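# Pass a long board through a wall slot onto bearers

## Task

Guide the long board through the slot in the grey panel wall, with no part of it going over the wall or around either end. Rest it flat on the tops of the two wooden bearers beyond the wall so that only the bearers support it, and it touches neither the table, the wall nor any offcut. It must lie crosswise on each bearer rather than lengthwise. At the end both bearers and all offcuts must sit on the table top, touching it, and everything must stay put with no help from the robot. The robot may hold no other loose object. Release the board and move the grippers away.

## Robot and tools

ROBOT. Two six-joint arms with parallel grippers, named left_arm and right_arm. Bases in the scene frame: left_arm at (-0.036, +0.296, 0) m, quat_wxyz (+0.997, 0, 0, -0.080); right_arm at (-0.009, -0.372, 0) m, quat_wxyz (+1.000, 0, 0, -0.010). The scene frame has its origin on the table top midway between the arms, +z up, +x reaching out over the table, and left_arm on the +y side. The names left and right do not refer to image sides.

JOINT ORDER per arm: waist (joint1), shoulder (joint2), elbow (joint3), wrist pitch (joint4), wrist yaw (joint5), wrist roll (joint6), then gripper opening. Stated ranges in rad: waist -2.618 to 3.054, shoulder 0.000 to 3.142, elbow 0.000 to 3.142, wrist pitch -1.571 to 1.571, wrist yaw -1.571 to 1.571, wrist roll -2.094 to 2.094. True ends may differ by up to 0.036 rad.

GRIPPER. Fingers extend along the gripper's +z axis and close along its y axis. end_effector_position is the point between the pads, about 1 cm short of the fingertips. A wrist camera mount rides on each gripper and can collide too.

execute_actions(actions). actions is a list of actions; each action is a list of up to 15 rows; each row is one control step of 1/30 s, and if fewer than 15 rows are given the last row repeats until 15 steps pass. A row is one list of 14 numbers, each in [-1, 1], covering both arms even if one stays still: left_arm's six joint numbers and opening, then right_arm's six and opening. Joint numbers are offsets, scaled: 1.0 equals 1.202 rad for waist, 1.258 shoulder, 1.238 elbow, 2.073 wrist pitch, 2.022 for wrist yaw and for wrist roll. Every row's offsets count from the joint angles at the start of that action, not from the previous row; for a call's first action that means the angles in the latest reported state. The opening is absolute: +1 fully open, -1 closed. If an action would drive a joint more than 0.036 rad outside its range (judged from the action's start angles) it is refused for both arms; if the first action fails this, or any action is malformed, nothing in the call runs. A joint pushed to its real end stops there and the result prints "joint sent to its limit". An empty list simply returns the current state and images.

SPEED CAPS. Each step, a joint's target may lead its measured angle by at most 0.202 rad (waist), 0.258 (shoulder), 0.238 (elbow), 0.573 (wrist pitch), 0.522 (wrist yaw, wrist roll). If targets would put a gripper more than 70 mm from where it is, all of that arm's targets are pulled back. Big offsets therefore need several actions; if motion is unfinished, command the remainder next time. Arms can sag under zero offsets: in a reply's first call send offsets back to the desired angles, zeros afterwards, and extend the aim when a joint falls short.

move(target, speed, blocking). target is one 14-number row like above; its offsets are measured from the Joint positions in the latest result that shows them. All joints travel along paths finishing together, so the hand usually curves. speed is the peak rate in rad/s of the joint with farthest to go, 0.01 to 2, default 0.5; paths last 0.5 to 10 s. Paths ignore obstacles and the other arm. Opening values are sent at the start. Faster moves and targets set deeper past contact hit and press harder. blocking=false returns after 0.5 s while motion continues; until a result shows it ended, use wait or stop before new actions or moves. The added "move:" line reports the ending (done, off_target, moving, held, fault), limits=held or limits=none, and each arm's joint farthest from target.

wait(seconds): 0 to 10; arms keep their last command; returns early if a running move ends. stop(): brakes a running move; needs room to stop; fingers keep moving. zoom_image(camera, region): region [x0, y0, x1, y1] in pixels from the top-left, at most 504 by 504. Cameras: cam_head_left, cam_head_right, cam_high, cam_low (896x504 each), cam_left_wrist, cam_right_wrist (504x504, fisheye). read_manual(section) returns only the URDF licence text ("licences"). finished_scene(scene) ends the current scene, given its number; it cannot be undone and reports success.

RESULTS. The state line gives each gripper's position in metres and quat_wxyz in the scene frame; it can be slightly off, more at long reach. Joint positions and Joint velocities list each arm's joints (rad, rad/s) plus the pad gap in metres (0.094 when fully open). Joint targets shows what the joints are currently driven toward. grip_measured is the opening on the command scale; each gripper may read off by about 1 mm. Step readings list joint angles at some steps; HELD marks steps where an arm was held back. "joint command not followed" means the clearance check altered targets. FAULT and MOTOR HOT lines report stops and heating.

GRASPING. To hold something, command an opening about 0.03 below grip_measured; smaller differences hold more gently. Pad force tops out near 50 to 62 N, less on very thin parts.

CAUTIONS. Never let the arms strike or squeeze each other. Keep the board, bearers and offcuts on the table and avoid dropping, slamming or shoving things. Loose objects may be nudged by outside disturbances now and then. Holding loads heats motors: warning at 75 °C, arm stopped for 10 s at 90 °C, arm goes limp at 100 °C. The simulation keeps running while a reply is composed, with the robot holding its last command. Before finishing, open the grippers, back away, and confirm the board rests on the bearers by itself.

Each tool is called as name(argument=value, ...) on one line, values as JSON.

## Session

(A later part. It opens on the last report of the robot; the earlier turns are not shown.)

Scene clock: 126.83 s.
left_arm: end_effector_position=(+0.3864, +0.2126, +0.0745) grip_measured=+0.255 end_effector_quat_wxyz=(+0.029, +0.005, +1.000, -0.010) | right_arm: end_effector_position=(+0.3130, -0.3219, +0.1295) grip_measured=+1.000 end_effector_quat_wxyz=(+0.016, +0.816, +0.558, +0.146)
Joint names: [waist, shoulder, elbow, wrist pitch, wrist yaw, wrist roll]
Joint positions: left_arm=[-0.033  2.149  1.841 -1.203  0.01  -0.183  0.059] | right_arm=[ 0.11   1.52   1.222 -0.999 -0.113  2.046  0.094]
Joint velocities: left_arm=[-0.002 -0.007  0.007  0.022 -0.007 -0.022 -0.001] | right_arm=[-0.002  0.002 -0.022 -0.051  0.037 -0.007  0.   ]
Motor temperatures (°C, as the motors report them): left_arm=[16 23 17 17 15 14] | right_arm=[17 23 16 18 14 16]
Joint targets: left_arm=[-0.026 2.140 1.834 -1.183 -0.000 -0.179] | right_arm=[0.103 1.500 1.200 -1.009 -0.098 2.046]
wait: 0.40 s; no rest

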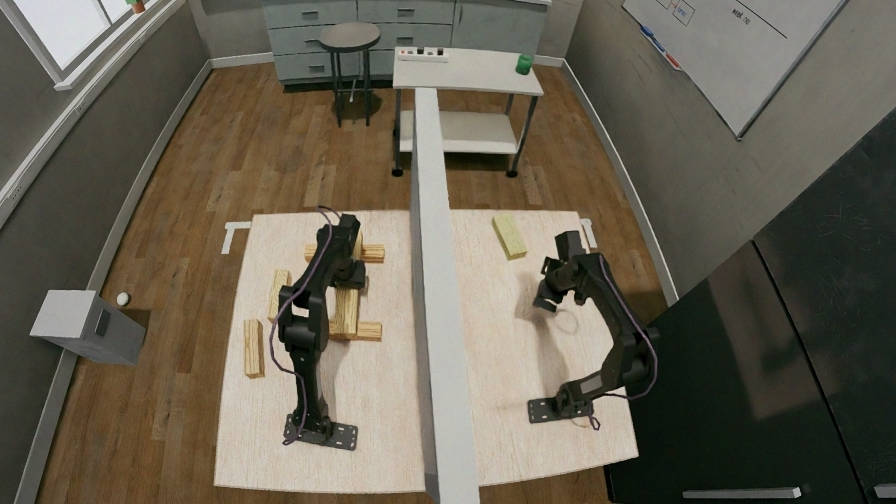

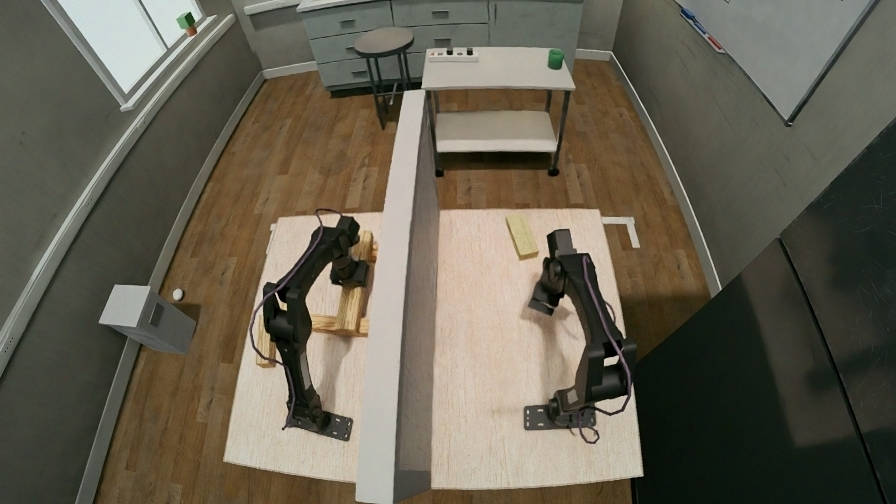

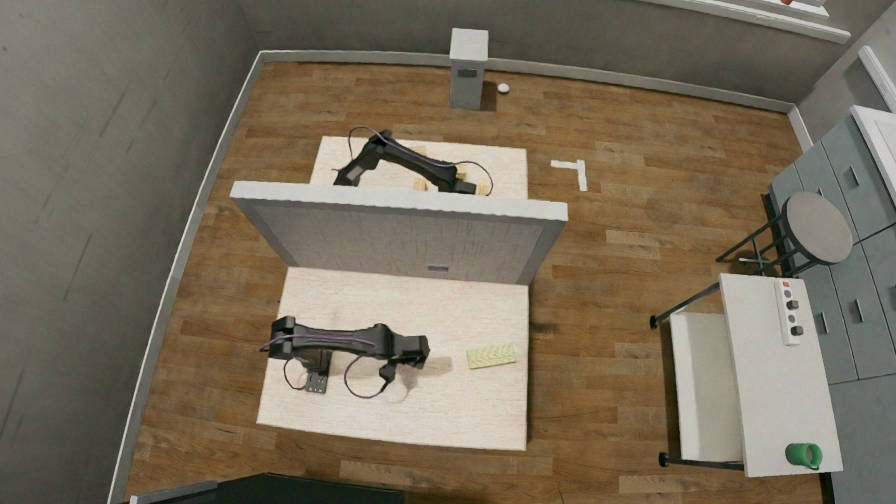

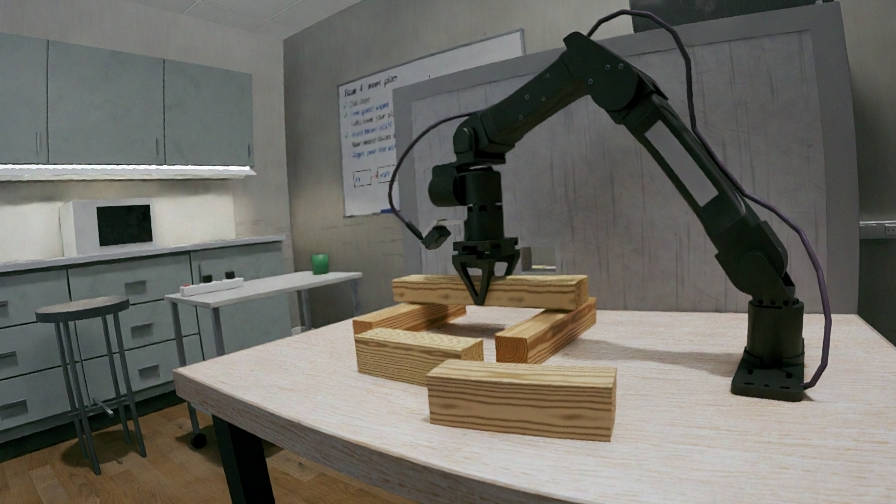

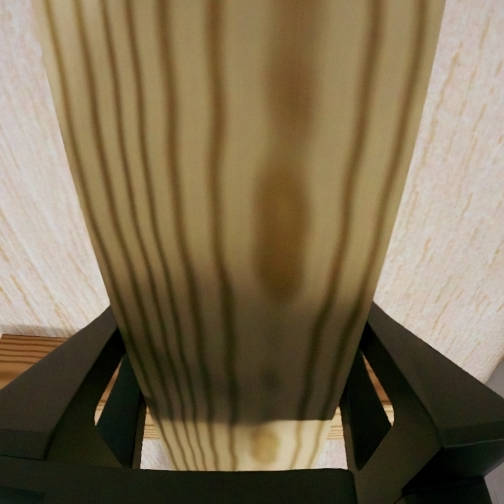

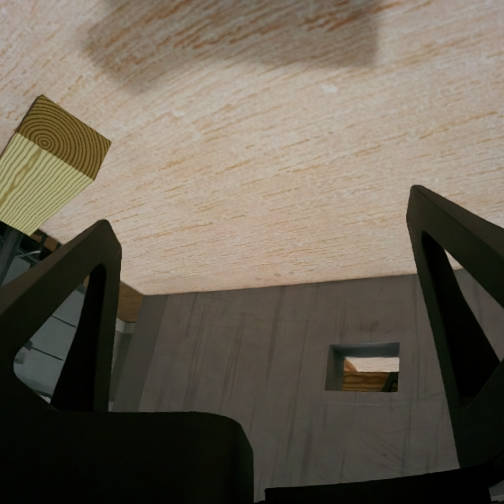

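execute_actions(actions=[[[0.0058,-0.0072,-0.0145,0.0106,-0.0049,0.002,0.0,-0.0058,-0.0159,-0.0178,-0.0048,0.0074,0,1],[0.0058,-0.0072,-0.0158,0.0116,-0.0049,0.002,0.0,-0.0058,-0.0159,-0.0178,-0.0048,0.0074,0,1],[0.0058,-0.0072,-0.0170,0.0126,-0.0049,0.002,0.0,-0.0058,-0.0159,-0.0178,-0.0048,0.0074,0,1],[0.0058,-0.0072,-0.0183,0.0136,-0.0049,0.002,0.0,-0.0058,-0.0159,-0.0178,-0.0048,0.0074,0,1],[0.0058,-0.0072,-0.0196,0.0146,-0.0049,0.002,0.0,-0.0058,-0.0159,-0.0178,-0.0048,0.0074,0,1],[0.0058,-0.0072,-0.0209,0.0156,-0.0049,0.002,0.0,-0.0058,-0.0159,-0.0178,-0.0048,0.0074,0,1],[0.0058,-0.0072,-0.0221,0.0166,-0.0049,0.002,0.0,-0.0058,-0.0159,-0.0178,-0.0048,0.0074,0,1],[0.0058,-0.0072,-0.0234,0.0176,-0.0049,0.002,0.0,-0.0058,-0.0159,-0.0178,-0.0048,0.0074,0,1],[0.0058,-0.0072,-0.0247,0.0186,-0.0049,0.002,0.0,-0.0058,-0.0159,-0.0178,-0.0048,0.0074,0,1],[0.0058,-0.0072,-0.0259,0.0196,-0.0049,0.002,0.0,-0.0058,-0.0159,-0.0178,-0.0048,0.0074,0,1],[0.0058,-0.0072,-0.0272,0.0206,-0.0049,0.002,0.0,-0.0058,-0.0159,-0.0178,-0.0048,0.0074,0,1],[0.0058,-0.0072,-0.0285,0.0216,-0.0049,0.002,0.0,-0.0058,-0.0159,-0.0178,-0.0048,0.0074,0,1],[0.0058,-0.0072,-0.0298,0.0226,-0.0049,0.002,0.0,-0.0058,-0.0159,-0.0178,-0.0048,0.0074,0,1],[0.0058,-0.0072,-0.0310,0.0236,-0.0049,0.002,0.0,-0.0058,-0.0159,-0.0178,-0.0048,0.0074,0,1],[0.0058,-0.0072,-0.0323,0.0246,-0.0049,0.002,0.0,-0.0058,-0.0159,-0.0178,-0.0048,0.0074,0,1]]])

wait(seconds=0.4)

zoom_image(camera="cam_low", region=[340, 200, 640, 380])

Scene clock: 128.20 s.
left_arm: end_effector_position=(+0.3872, +0.2128, +0.0694) grip_measured=+0.255 end_effector_quat_wxyz=(+0.031, +0.005, +0.999, -0.010) | right_arm: end_effector_position=(+0.3130, -0.3219, +0.1295) grip_measured=+1.000 end_effector_quat_wxyz=(+0.016, +0.816, +0.558, +0.146)
Joint names: [waist, shoulder, elbow, wrist pitch, wrist yaw, wrist roll]
Joint positions: left_arm=[-0.033  2.149  1.82  -1.177  0.008 -0.183  0.059] | right_arm=[ 0.11   1.52   1.222 -0.999 -0.113  2.046  0.094]
Joint velocities: left_arm=[ 0.007  0.017 -0.007  0.066 -0.022  0.081  0.001] | right_arm=[-0.017  0.002 -0.007 -0.022  0.066 -0.022  0.   ]
Motor temperatures (°C, as the motors report them): left_arm=[16 23 17 17 15 14] | right_arm=[17 23 16 18 14 16]
Joint targets: left_arm=[-0.026 2.140 1.801 -1.152 -0.000 -0.179] | right_arm=[0.103 1.500 1.200 -1.009 -0.098 2.046]
Step readings (joint positions):
0: left_arm=[-0.033 2.149 1.841 -1.202 0.010 -0.183] | right_arm=[0.110 1.520 1.222 -0.999 -0.113 2.046]
1: left_arm=[-0.033 2.149 1.840 -1.201 0.010 -0.183] | right_arm=[0.110 1.520 1.222 -0.999 -0.113 2.046]
2: left_arm=[-0.033 2.149 1.837 -1.199 0.010 -0.183] | right_arm=[0.110 1.520 1.222 -0.999 -0.113 2.046]
4: left_arm=[-0.033 2.149 1.830 -1.195 0.010 -0.183] | right_arm=[0.110 1.520 1.222 -0.999 -0.113 2.046]
8: left_arm=[-0.033 2.149 1.824 -1.188 0.008 -0.183] | right_arm=[0.110 1.520 1.222 -0.999 -0.113 2.046]
15: Joint positions above

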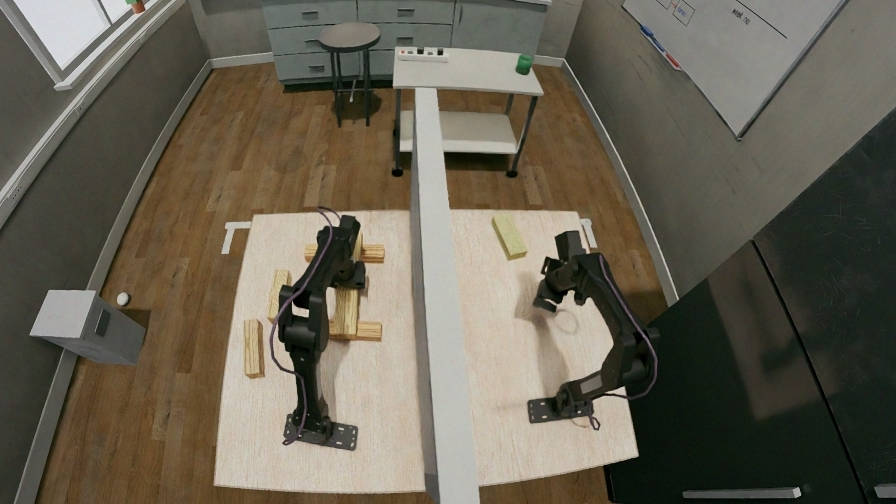

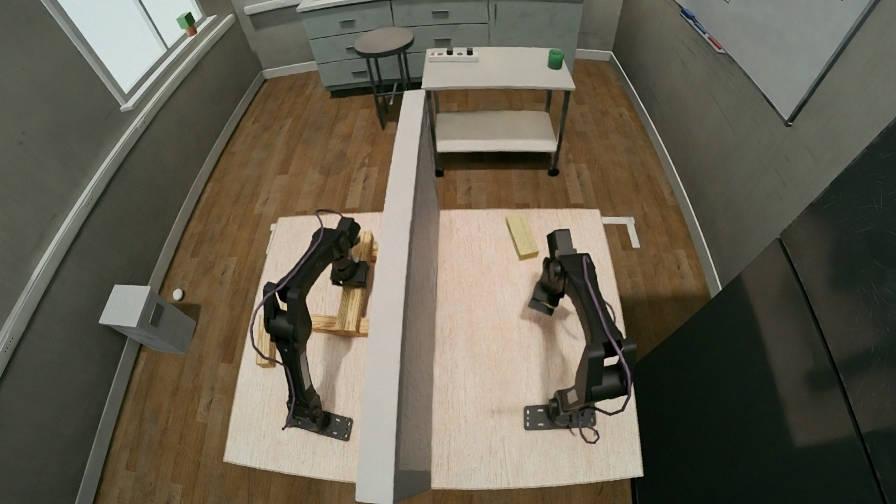

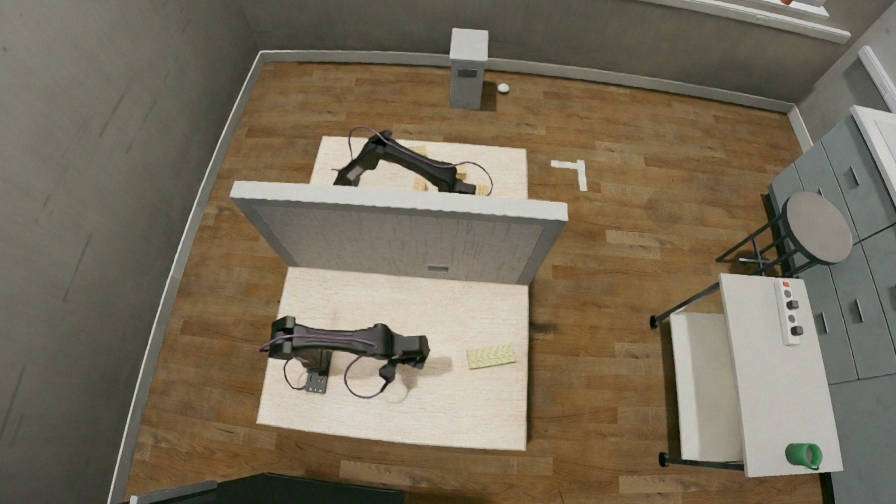

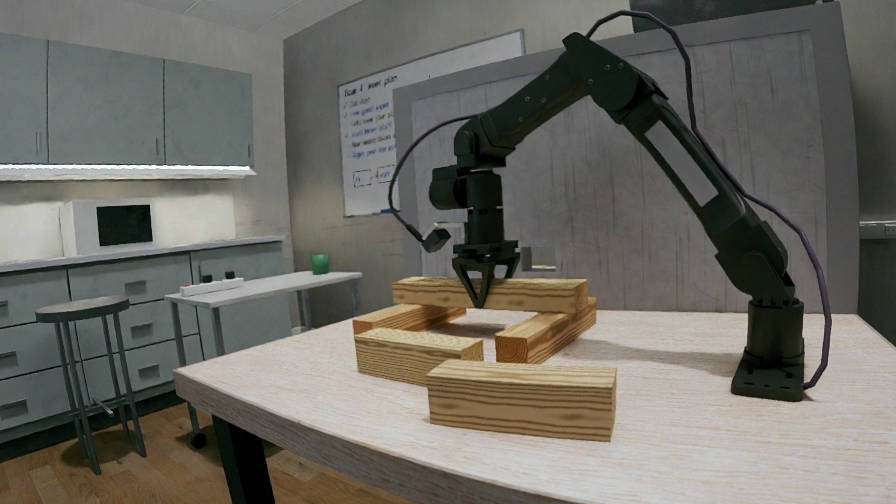

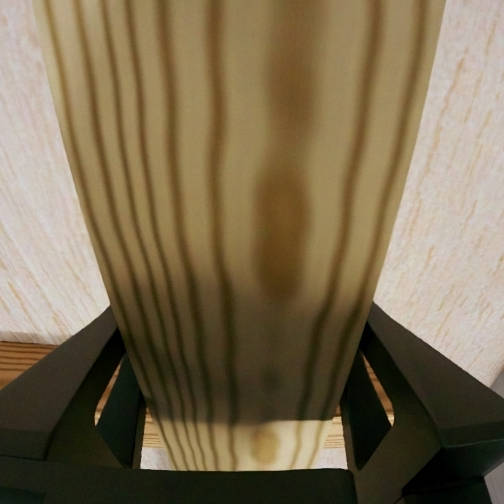

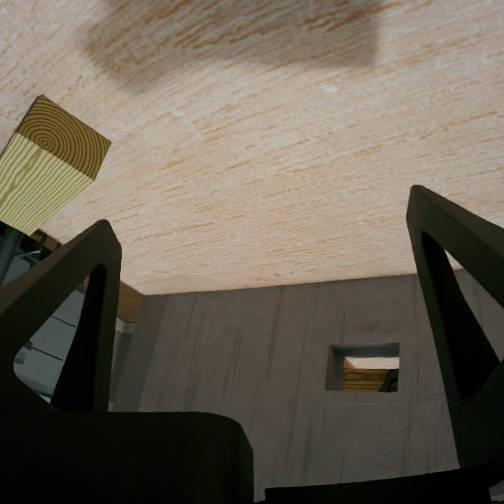

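Scene clock: 128.60 s.
left_arm: end_effector_position=(+0.3872, +0.2128, +0.0694) grip_measured=+0.255 end_effector_quat_wxyz=(+0.031, +0.005, +0.999, -0.010) | right_arm: end_effector_position=(+0.3130, -0.3219, +0.1295) grip_measured=+1.000 end_effector_quat_wxyz=(+0.016, +0.816, +0.558, +0.146)
Joint names: [waist, shoulder, elbow, wrist pitch, wrist yaw, wrist roll]
Joint positions: left_arm=[-0.033  2.149  1.82  -1.177  0.008 -0.183  0.059] | right_arm=[ 0.11   1.52   1.222 -0.999 -0.113  2.046  0.094]
Joint velocities: left_arm=[-0.012  0.012  0.002 -0.051  0.022 -0.037  0.002] | right_arm=[ 0.002 -0.002  0.007 -0.022 -0.007 -0.022  0.   ]
Motor temperatures (°C, as the motors report them): left_arm=[16 23 17 17 15 14] | right_arm=[17 23 16 18 14 16]
Joint targets: left_arm=[-0.026 2.140 1.801 -1.152 -0.000 -0.179] | right_arm=[0.103 1.500 1.200 -1.009 -0.098 2.046]
wait: 0.40 s; at rest by 0.17 s

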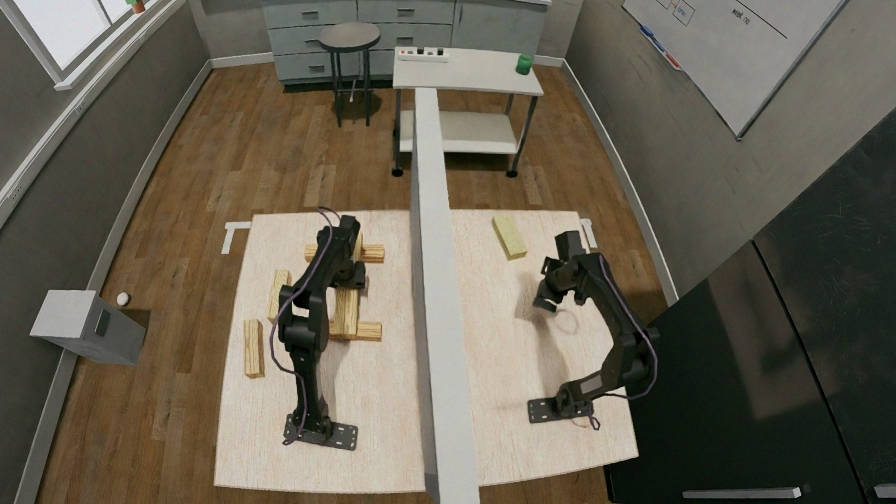

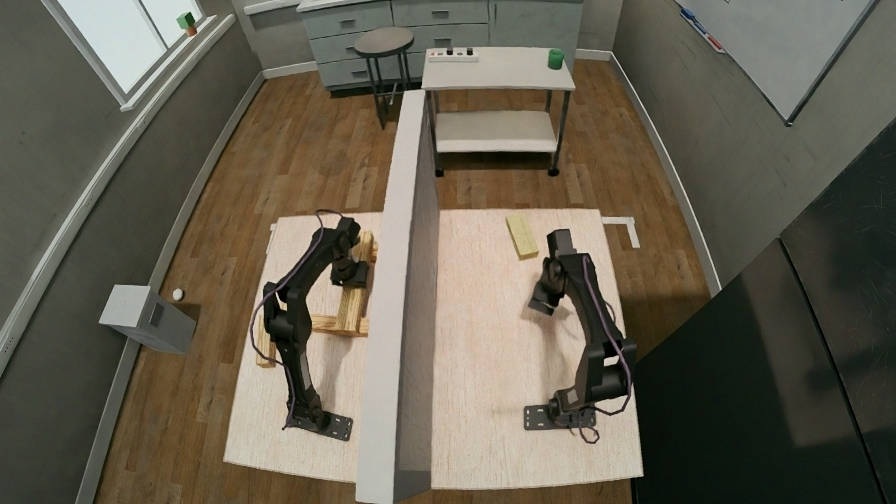

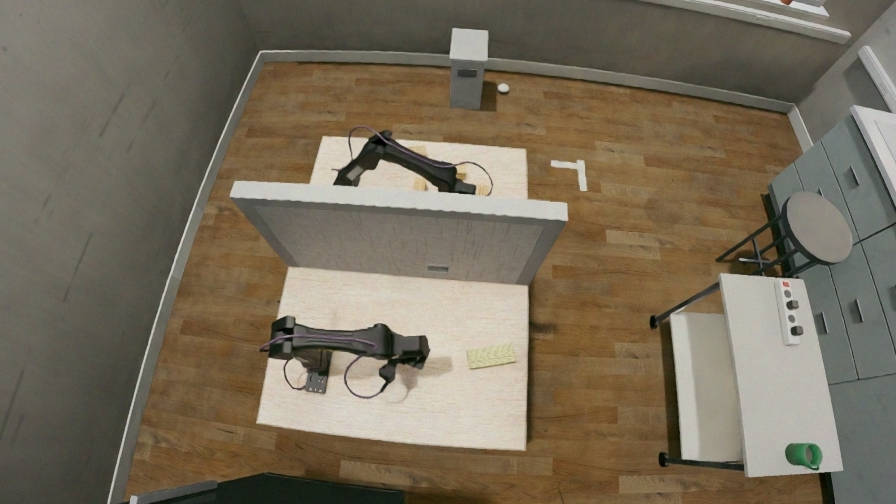

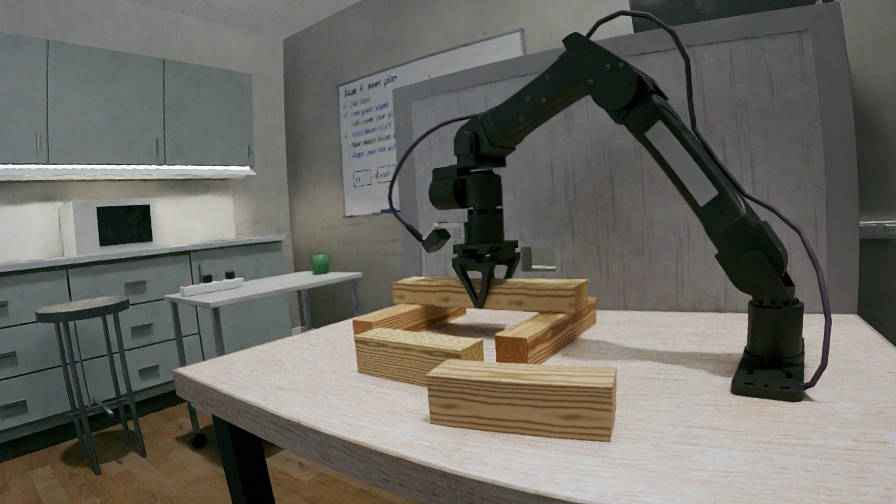

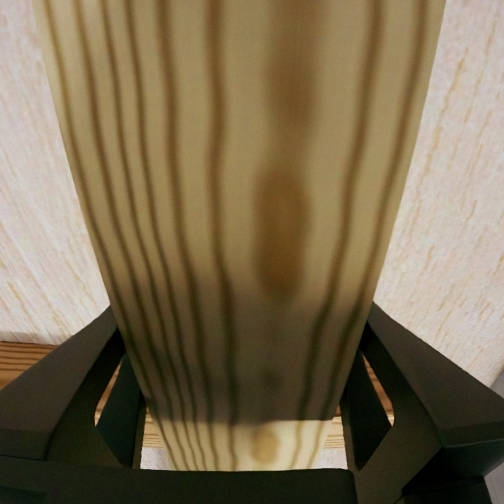

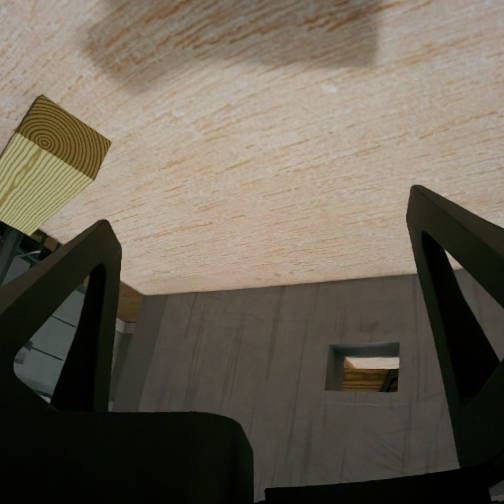

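Region (340, 200, 640, 380) of cam_low's 896x504 image, scaled by 1.680, with more detail than that image has; it fills the top 302 rows of this view, and the rest is white.

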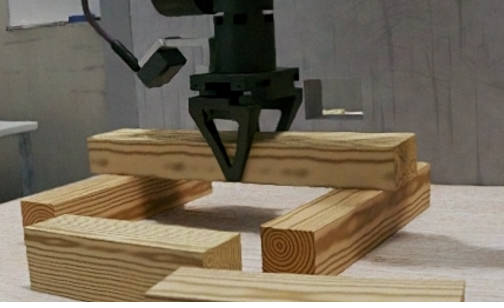

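execute_actions(actions=[])

Scene clock: 130.47 s.
left_arm: end_effector_position=(+0.3872, +0.2128, +0.0694) grip_measured=+0.255 end_effector_quat_wxyz=(+0.031, +0.005, +0.999, -0.010) | right_arm: end_effector_position=(+0.3130, -0.3219, +0.1295) grip_measured=+1.000 end_effector_quat_wxyz=(+0.016, +0.816, +0.558, +0.146)
Joint names: [waist, shoulder, elbow, wrist pitch, wrist yaw, wrist roll]
Joint positions: left_arm=[-0.033  2.149  1.82  -1.177  0.008 -0.183  0.059] | right_arm=[ 0.11   1.52   1.222 -0.999 -0.113  2.046  0.094]
Joint velocities: left_arm=[ 0.022  0.017 -0.012  0.007 -0.022  0.022 -0.   ] | right_arm=[-0.012 -0.012  0.022 -0.095 -0.022 -0.066  0.   ]
Motor temperatures (°C, as the motors report them): left_arm=[16 23 17 17 15 14] | right_arm=[17 23 16 18 14 16]
Joint targets: left_arm=[-0.026 2.140 1.801 -1.152 -0.000 -0.179] | right_arm=[0.103 1.500 1.200 -1.009 -0.098 2.046]

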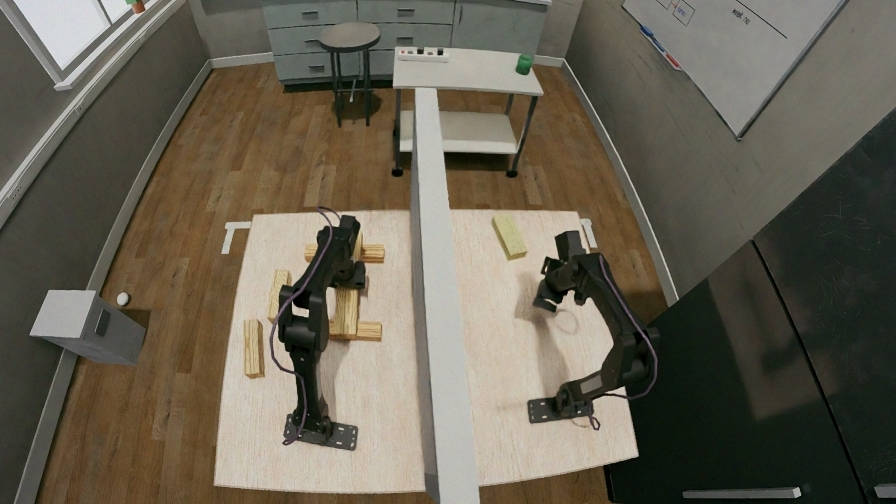

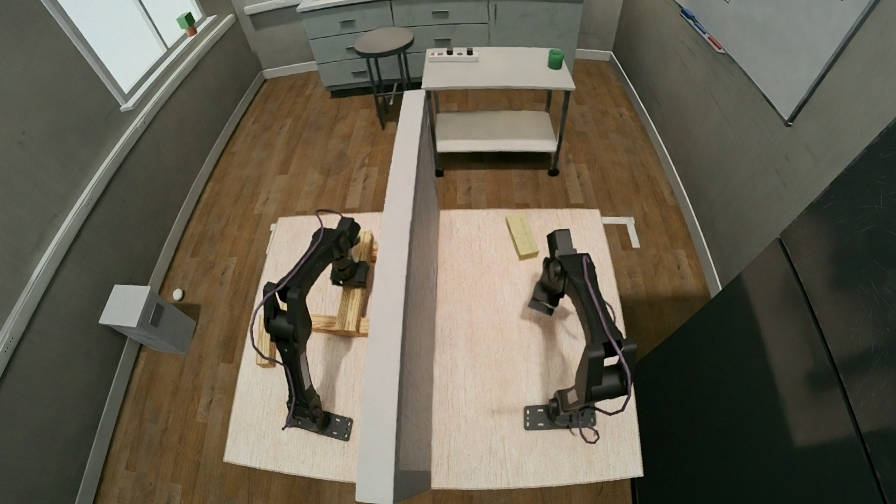

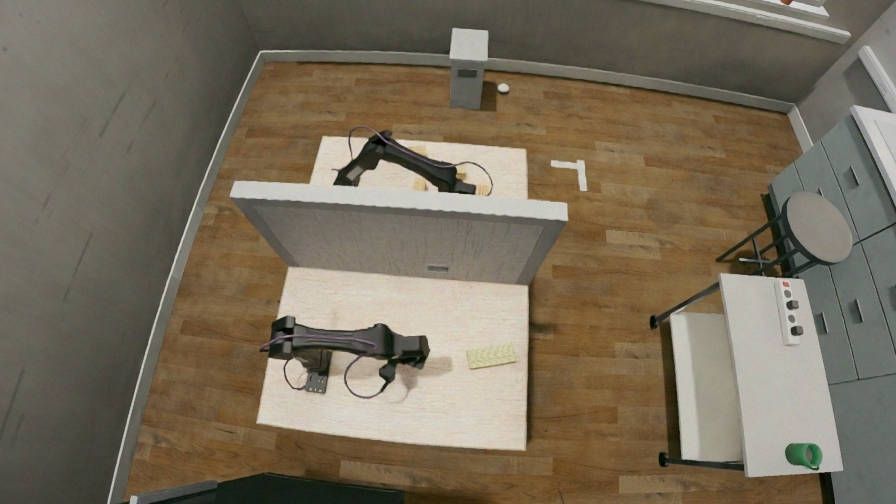

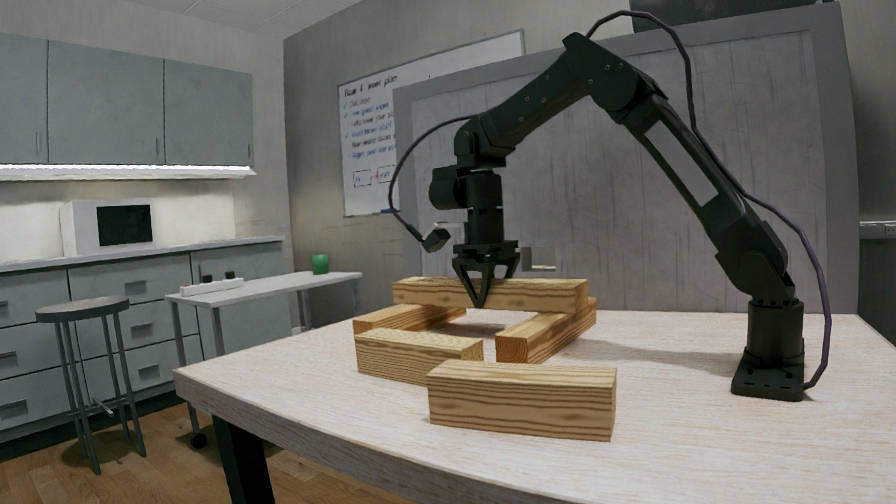

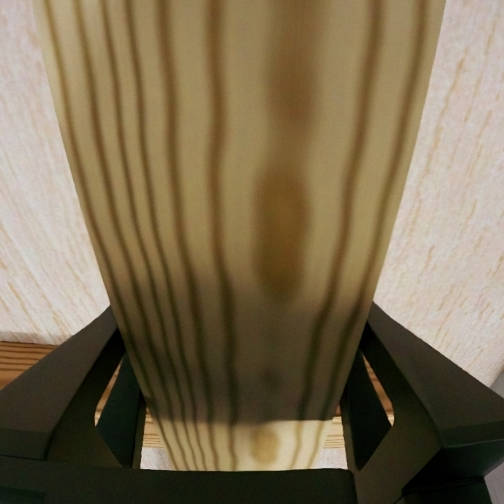

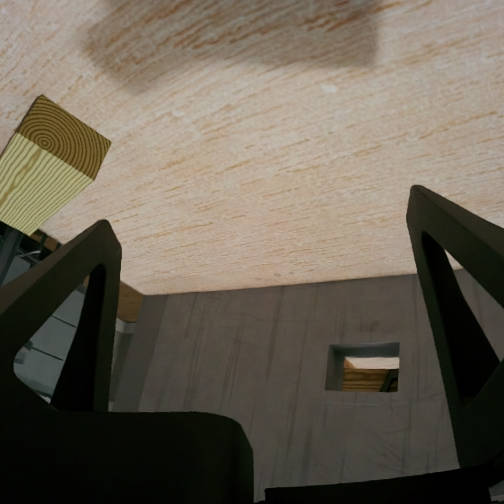

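execute_actions(actions=[[[0.005,-0.007,-0.011,0.009,-0.004,0.002,0.0,-0.0058,-0.0159,-0.0178,-0.0048,0.0074,0,1],[0.0045,-0.007,-0.006,0.006,-0.003,0.0015,0.0,-0.0058,-0.0159,-0.0178,-0.0048,0.0074,0,1],[0.004,-0.0065,-0.001,0.003,-0.003,0.001,0.0,-0.0058,-0.0159,-0.0178,-0.0048,0.0074,0,1],[0.0035,-0.006,0.004,0.0,-0.002,0.0005,0.0,-0.0058,-0.0159,-0.0178,-0.0048,0.0074,0,1],[0.003,-0.006,0.008,-0.003,-0.002,0.0,0.0,-0.0058,-0.0159,-0.0178,-0.0048,0.0074,0,1],[0.003,-0.006,0.008,-0.003,-0.002,0.0,0.2,-0.0058,-0.0159,-0.0178,-0.0048,0.0074,0,1],[0.003,-0.006,0.008,-0.003,-0.002,0.0,0.35,-0.0058,-0.0159,-0.0178,-0.0048,0.0074,0,1],[0.003,-0.006,0.008,-0.003,-0.002,0.0,0.5,-0.0058,-0.0159,-0.0178,-0.0048,0.0074,0,1],[0.003,-0.006,0.008,-0.003,-0.002,0.0,0.7,-0.0058,-0.0159,-0.0178,-0.0048,0.0074,0,1],[0.003,-0.006,0.008,-0.003,-0.002,0.0,0.9,-0.0058,-0.0159,-0.0178,-0.0048,0.0074,0,1],[0.003,-0.006,0.008,-0.003,-0.002,0.0,1.0,-0.0058,-0.0159,-0.0178,-0.0048,0.0074,0,1]]])

move(target=[0,-0.26,0.02,-0.01,0,0,1,-0.0058,-0.0159,-0.0178,-0.0048,0.0074,0,1], speed=0.5)

Scene clock: 131.67 s.
left_arm: end_effector_position=(+0.3871, +0.2128, +0.0694) grip_measured=+1.000 end_effector_quat_wxyz=(+0.031, +0.006, +0.999, -0.010) | right_arm: end_effector_position=(+0.3130, -0.3219, +0.1295) grip_measured=+1.000 end_effector_quat_wxyz=(+0.016, +0.816, +0.558, +0.146)
Joint names: [waist, shoulder, elbow, wrist pitch, wrist yaw, wrist roll]
Joint positions: left_arm=[-0.033  2.149  1.82  -1.178  0.008 -0.182  0.094] | right_arm=[ 0.11   1.52   1.222 -0.999 -0.113  2.046  0.094]
Joint velocities: left_arm=[ 0.002  0.012 -0.007 -0.066  0.037 -0.051  0.   ] | right_arm=[-0.012 -0.012 -0.002  0.051 -0.051 -0.037  0.   ]
Motor temperatures (°C, as the motors report them): left_arm=[16 23 17 17 15 14] | right_arm=[17 23 16 18 14 16]
Joint targets: left_arm=[-0.029 2.142 1.830 -1.184 0.004 -0.183] | right_arm=[0.103 1.500 1.200 -1.009 -0.098 2.046]
Step readings (joint positions):
0: left_arm=[-0.033 2.149 1.820 -1.177 0.008 -0.183] | right_arm=[0.110 1.520 1.222 -0.999 -0.113 2.046]
1: left_arm=[-0.033 2.149 1.820 -1.177 0.008 -0.183] | right_arm=[0.110 1.520 1.222 -0.999 -0.113 2.046]
2: left_arm=[-0.033 2.149 1.820 -1.177 0.008 -0.183] | right_arm=[0.110 1.520 1.222 -0.999 -0.113 2.046]
4: left_arm=[-0.033 2.149 1.820 -1.177 0.008 -0.183] | right_arm=[0.110 1.520 1.222 -0.999 -0.113 2.046]
8: left_arm=[-0.033 2.149 1.820 -1.178 0.008 -0.182] | right_arm=[0.110 1.520 1.222 -0.999 -0.113 2.046]
15: Joint positions above

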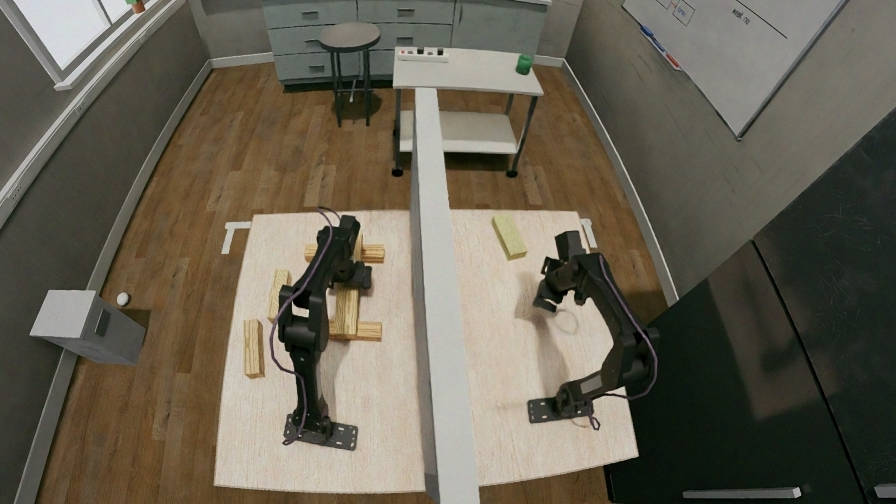

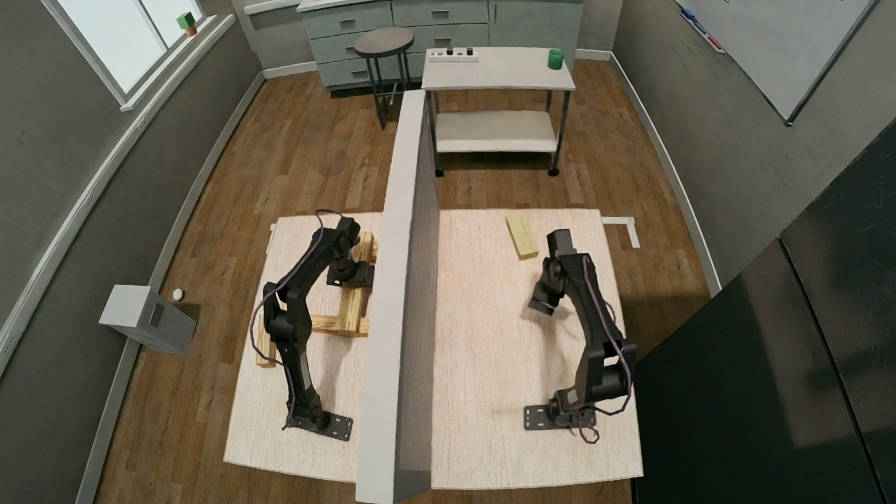

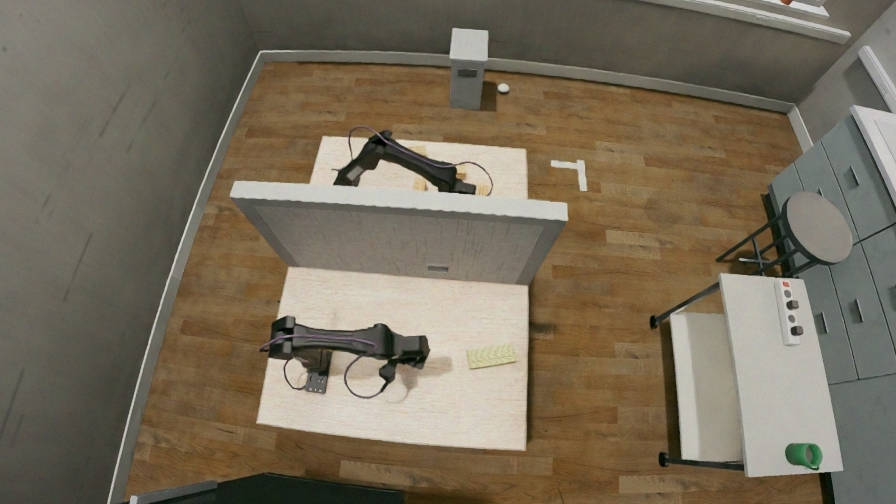

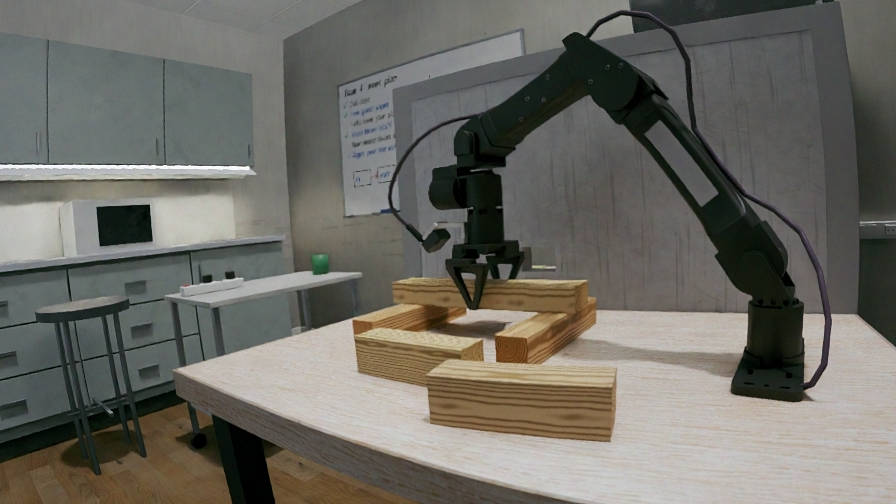

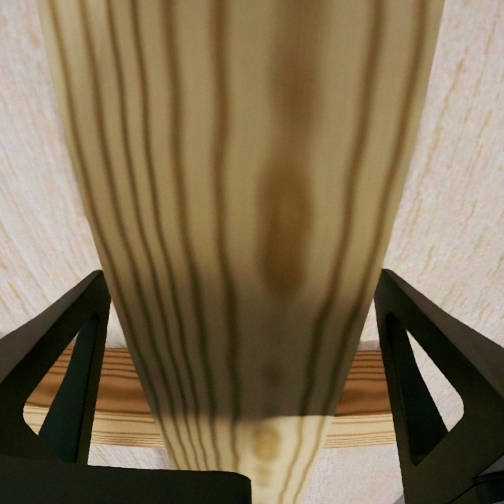

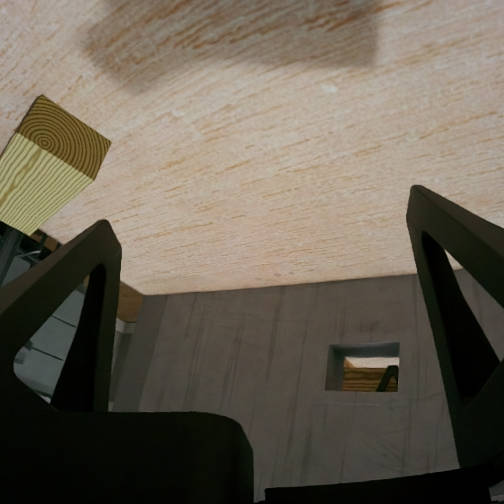

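Scene clock: 132.87 s.
left_arm: end_effector_position=(+0.3802, +0.2141, +0.1981) grip_measured=+1.000 end_effector_quat_wxyz=(+0.179, +0.006, +0.983, -0.038) | right_arm: end_effector_position=(+0.3131, -0.3219, +0.1296) grip_measured=+1.000 end_effector_quat_wxyz=(+0.017, +0.816, +0.558, +0.147)
Joint names: [waist, shoulder, elbow, wrist pitch, wrist yaw, wrist roll]
Joint positions: left_arm=[-0.033  1.835  1.82  -1.187  0.008 -0.182  0.094] | right_arm=[ 0.11   1.52   1.222 -0.999 -0.113  2.046  0.094]
Joint velocities: left_arm=[-0.012 -0.017  0.012 -0.007  0.007 -0.095  0.   ] | right_arm=[-0.002 -0.002 -0.002 -0.037 -0.007  0.007  0.   ]
Motor temperatures (°C, as the motors report them): left_arm=[16 23 17 17 15 14] | right_arm=[17 23 16 18 14 16]
Joint targets: left_arm=[-0.033 1.822 1.845 -1.198 0.008 -0.182] | right_arm=[0.103 1.500 1.200 -1.009 -0.098 2.046]
move: off_target (left_arm, right_arm); limits=none; left_arm: farthest joint: the elbow, 0.024 radians from its target (0.024 radians at the start); right_arm: farthest joint: the elbow, 0.022 radians from its target (0.022 radians at the start)

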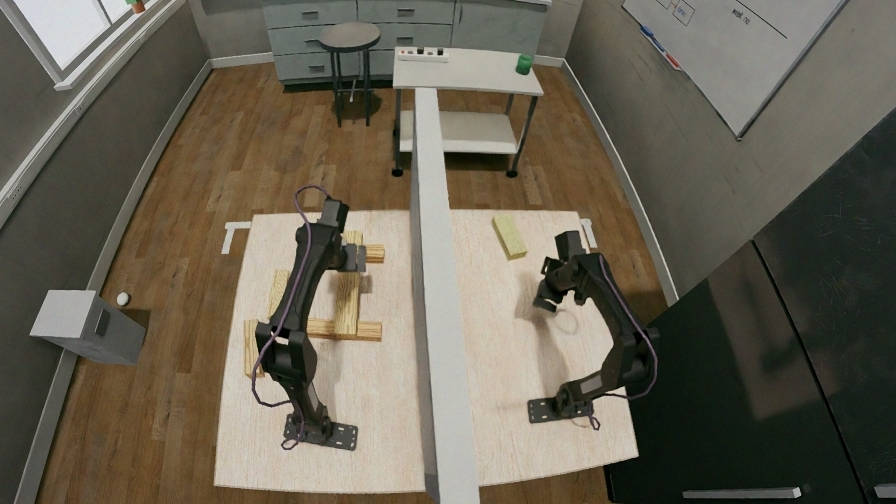

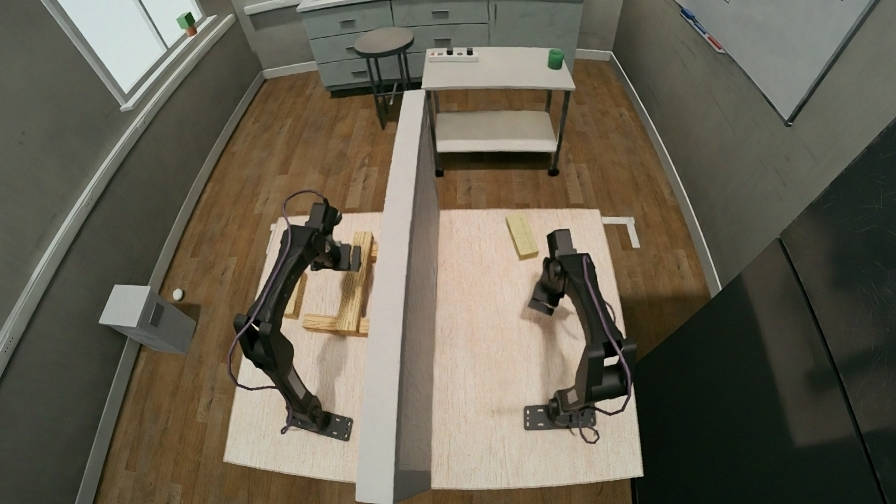

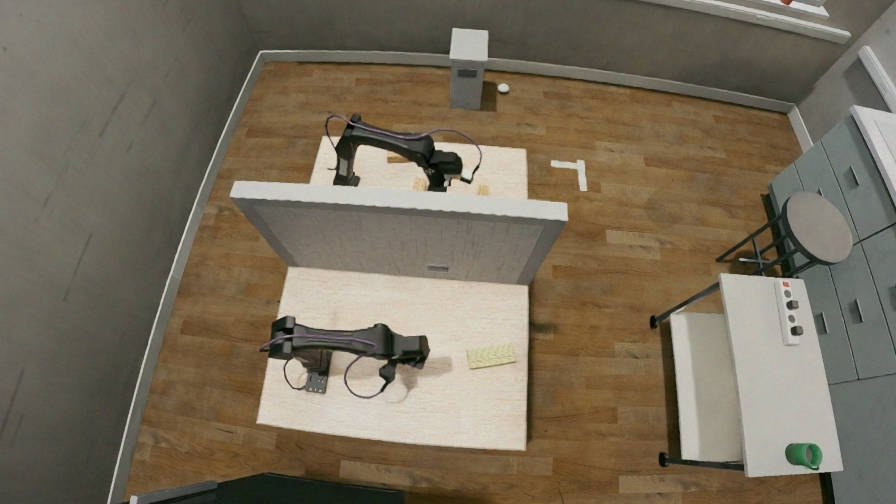

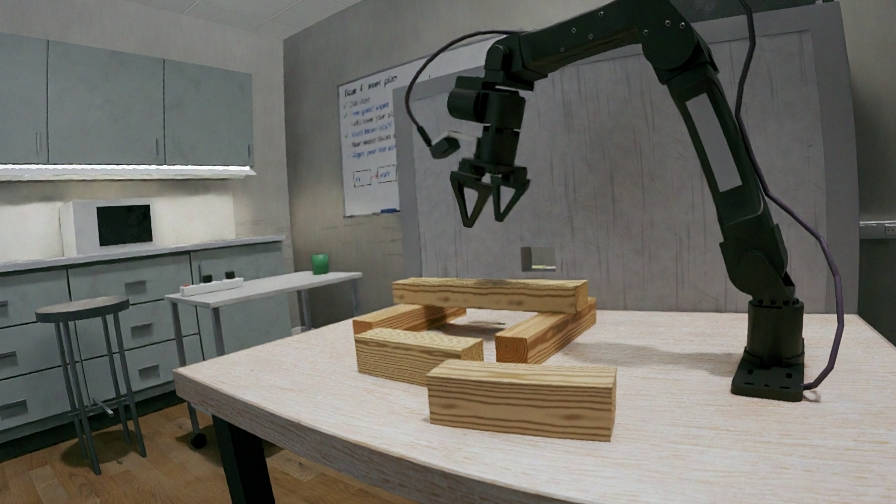

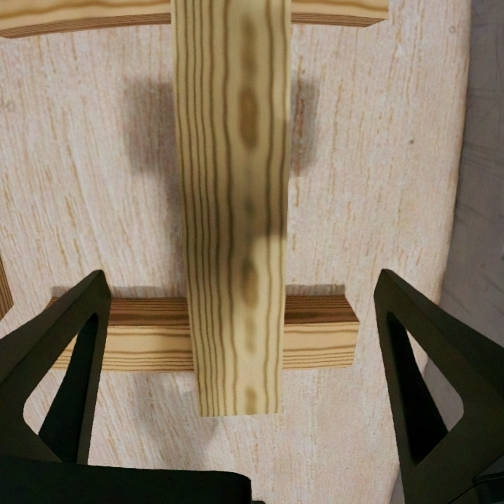

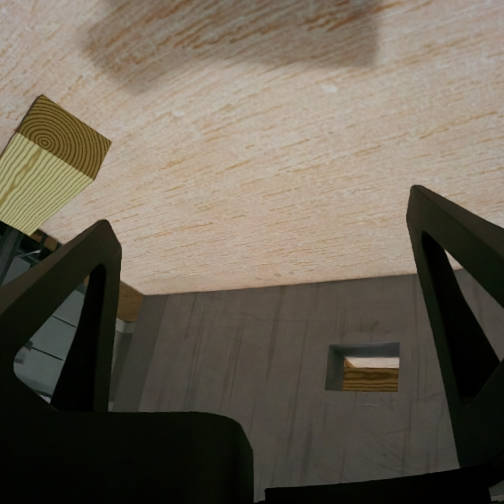

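finished_scene(scene=1)

The scene is finished: the task was done.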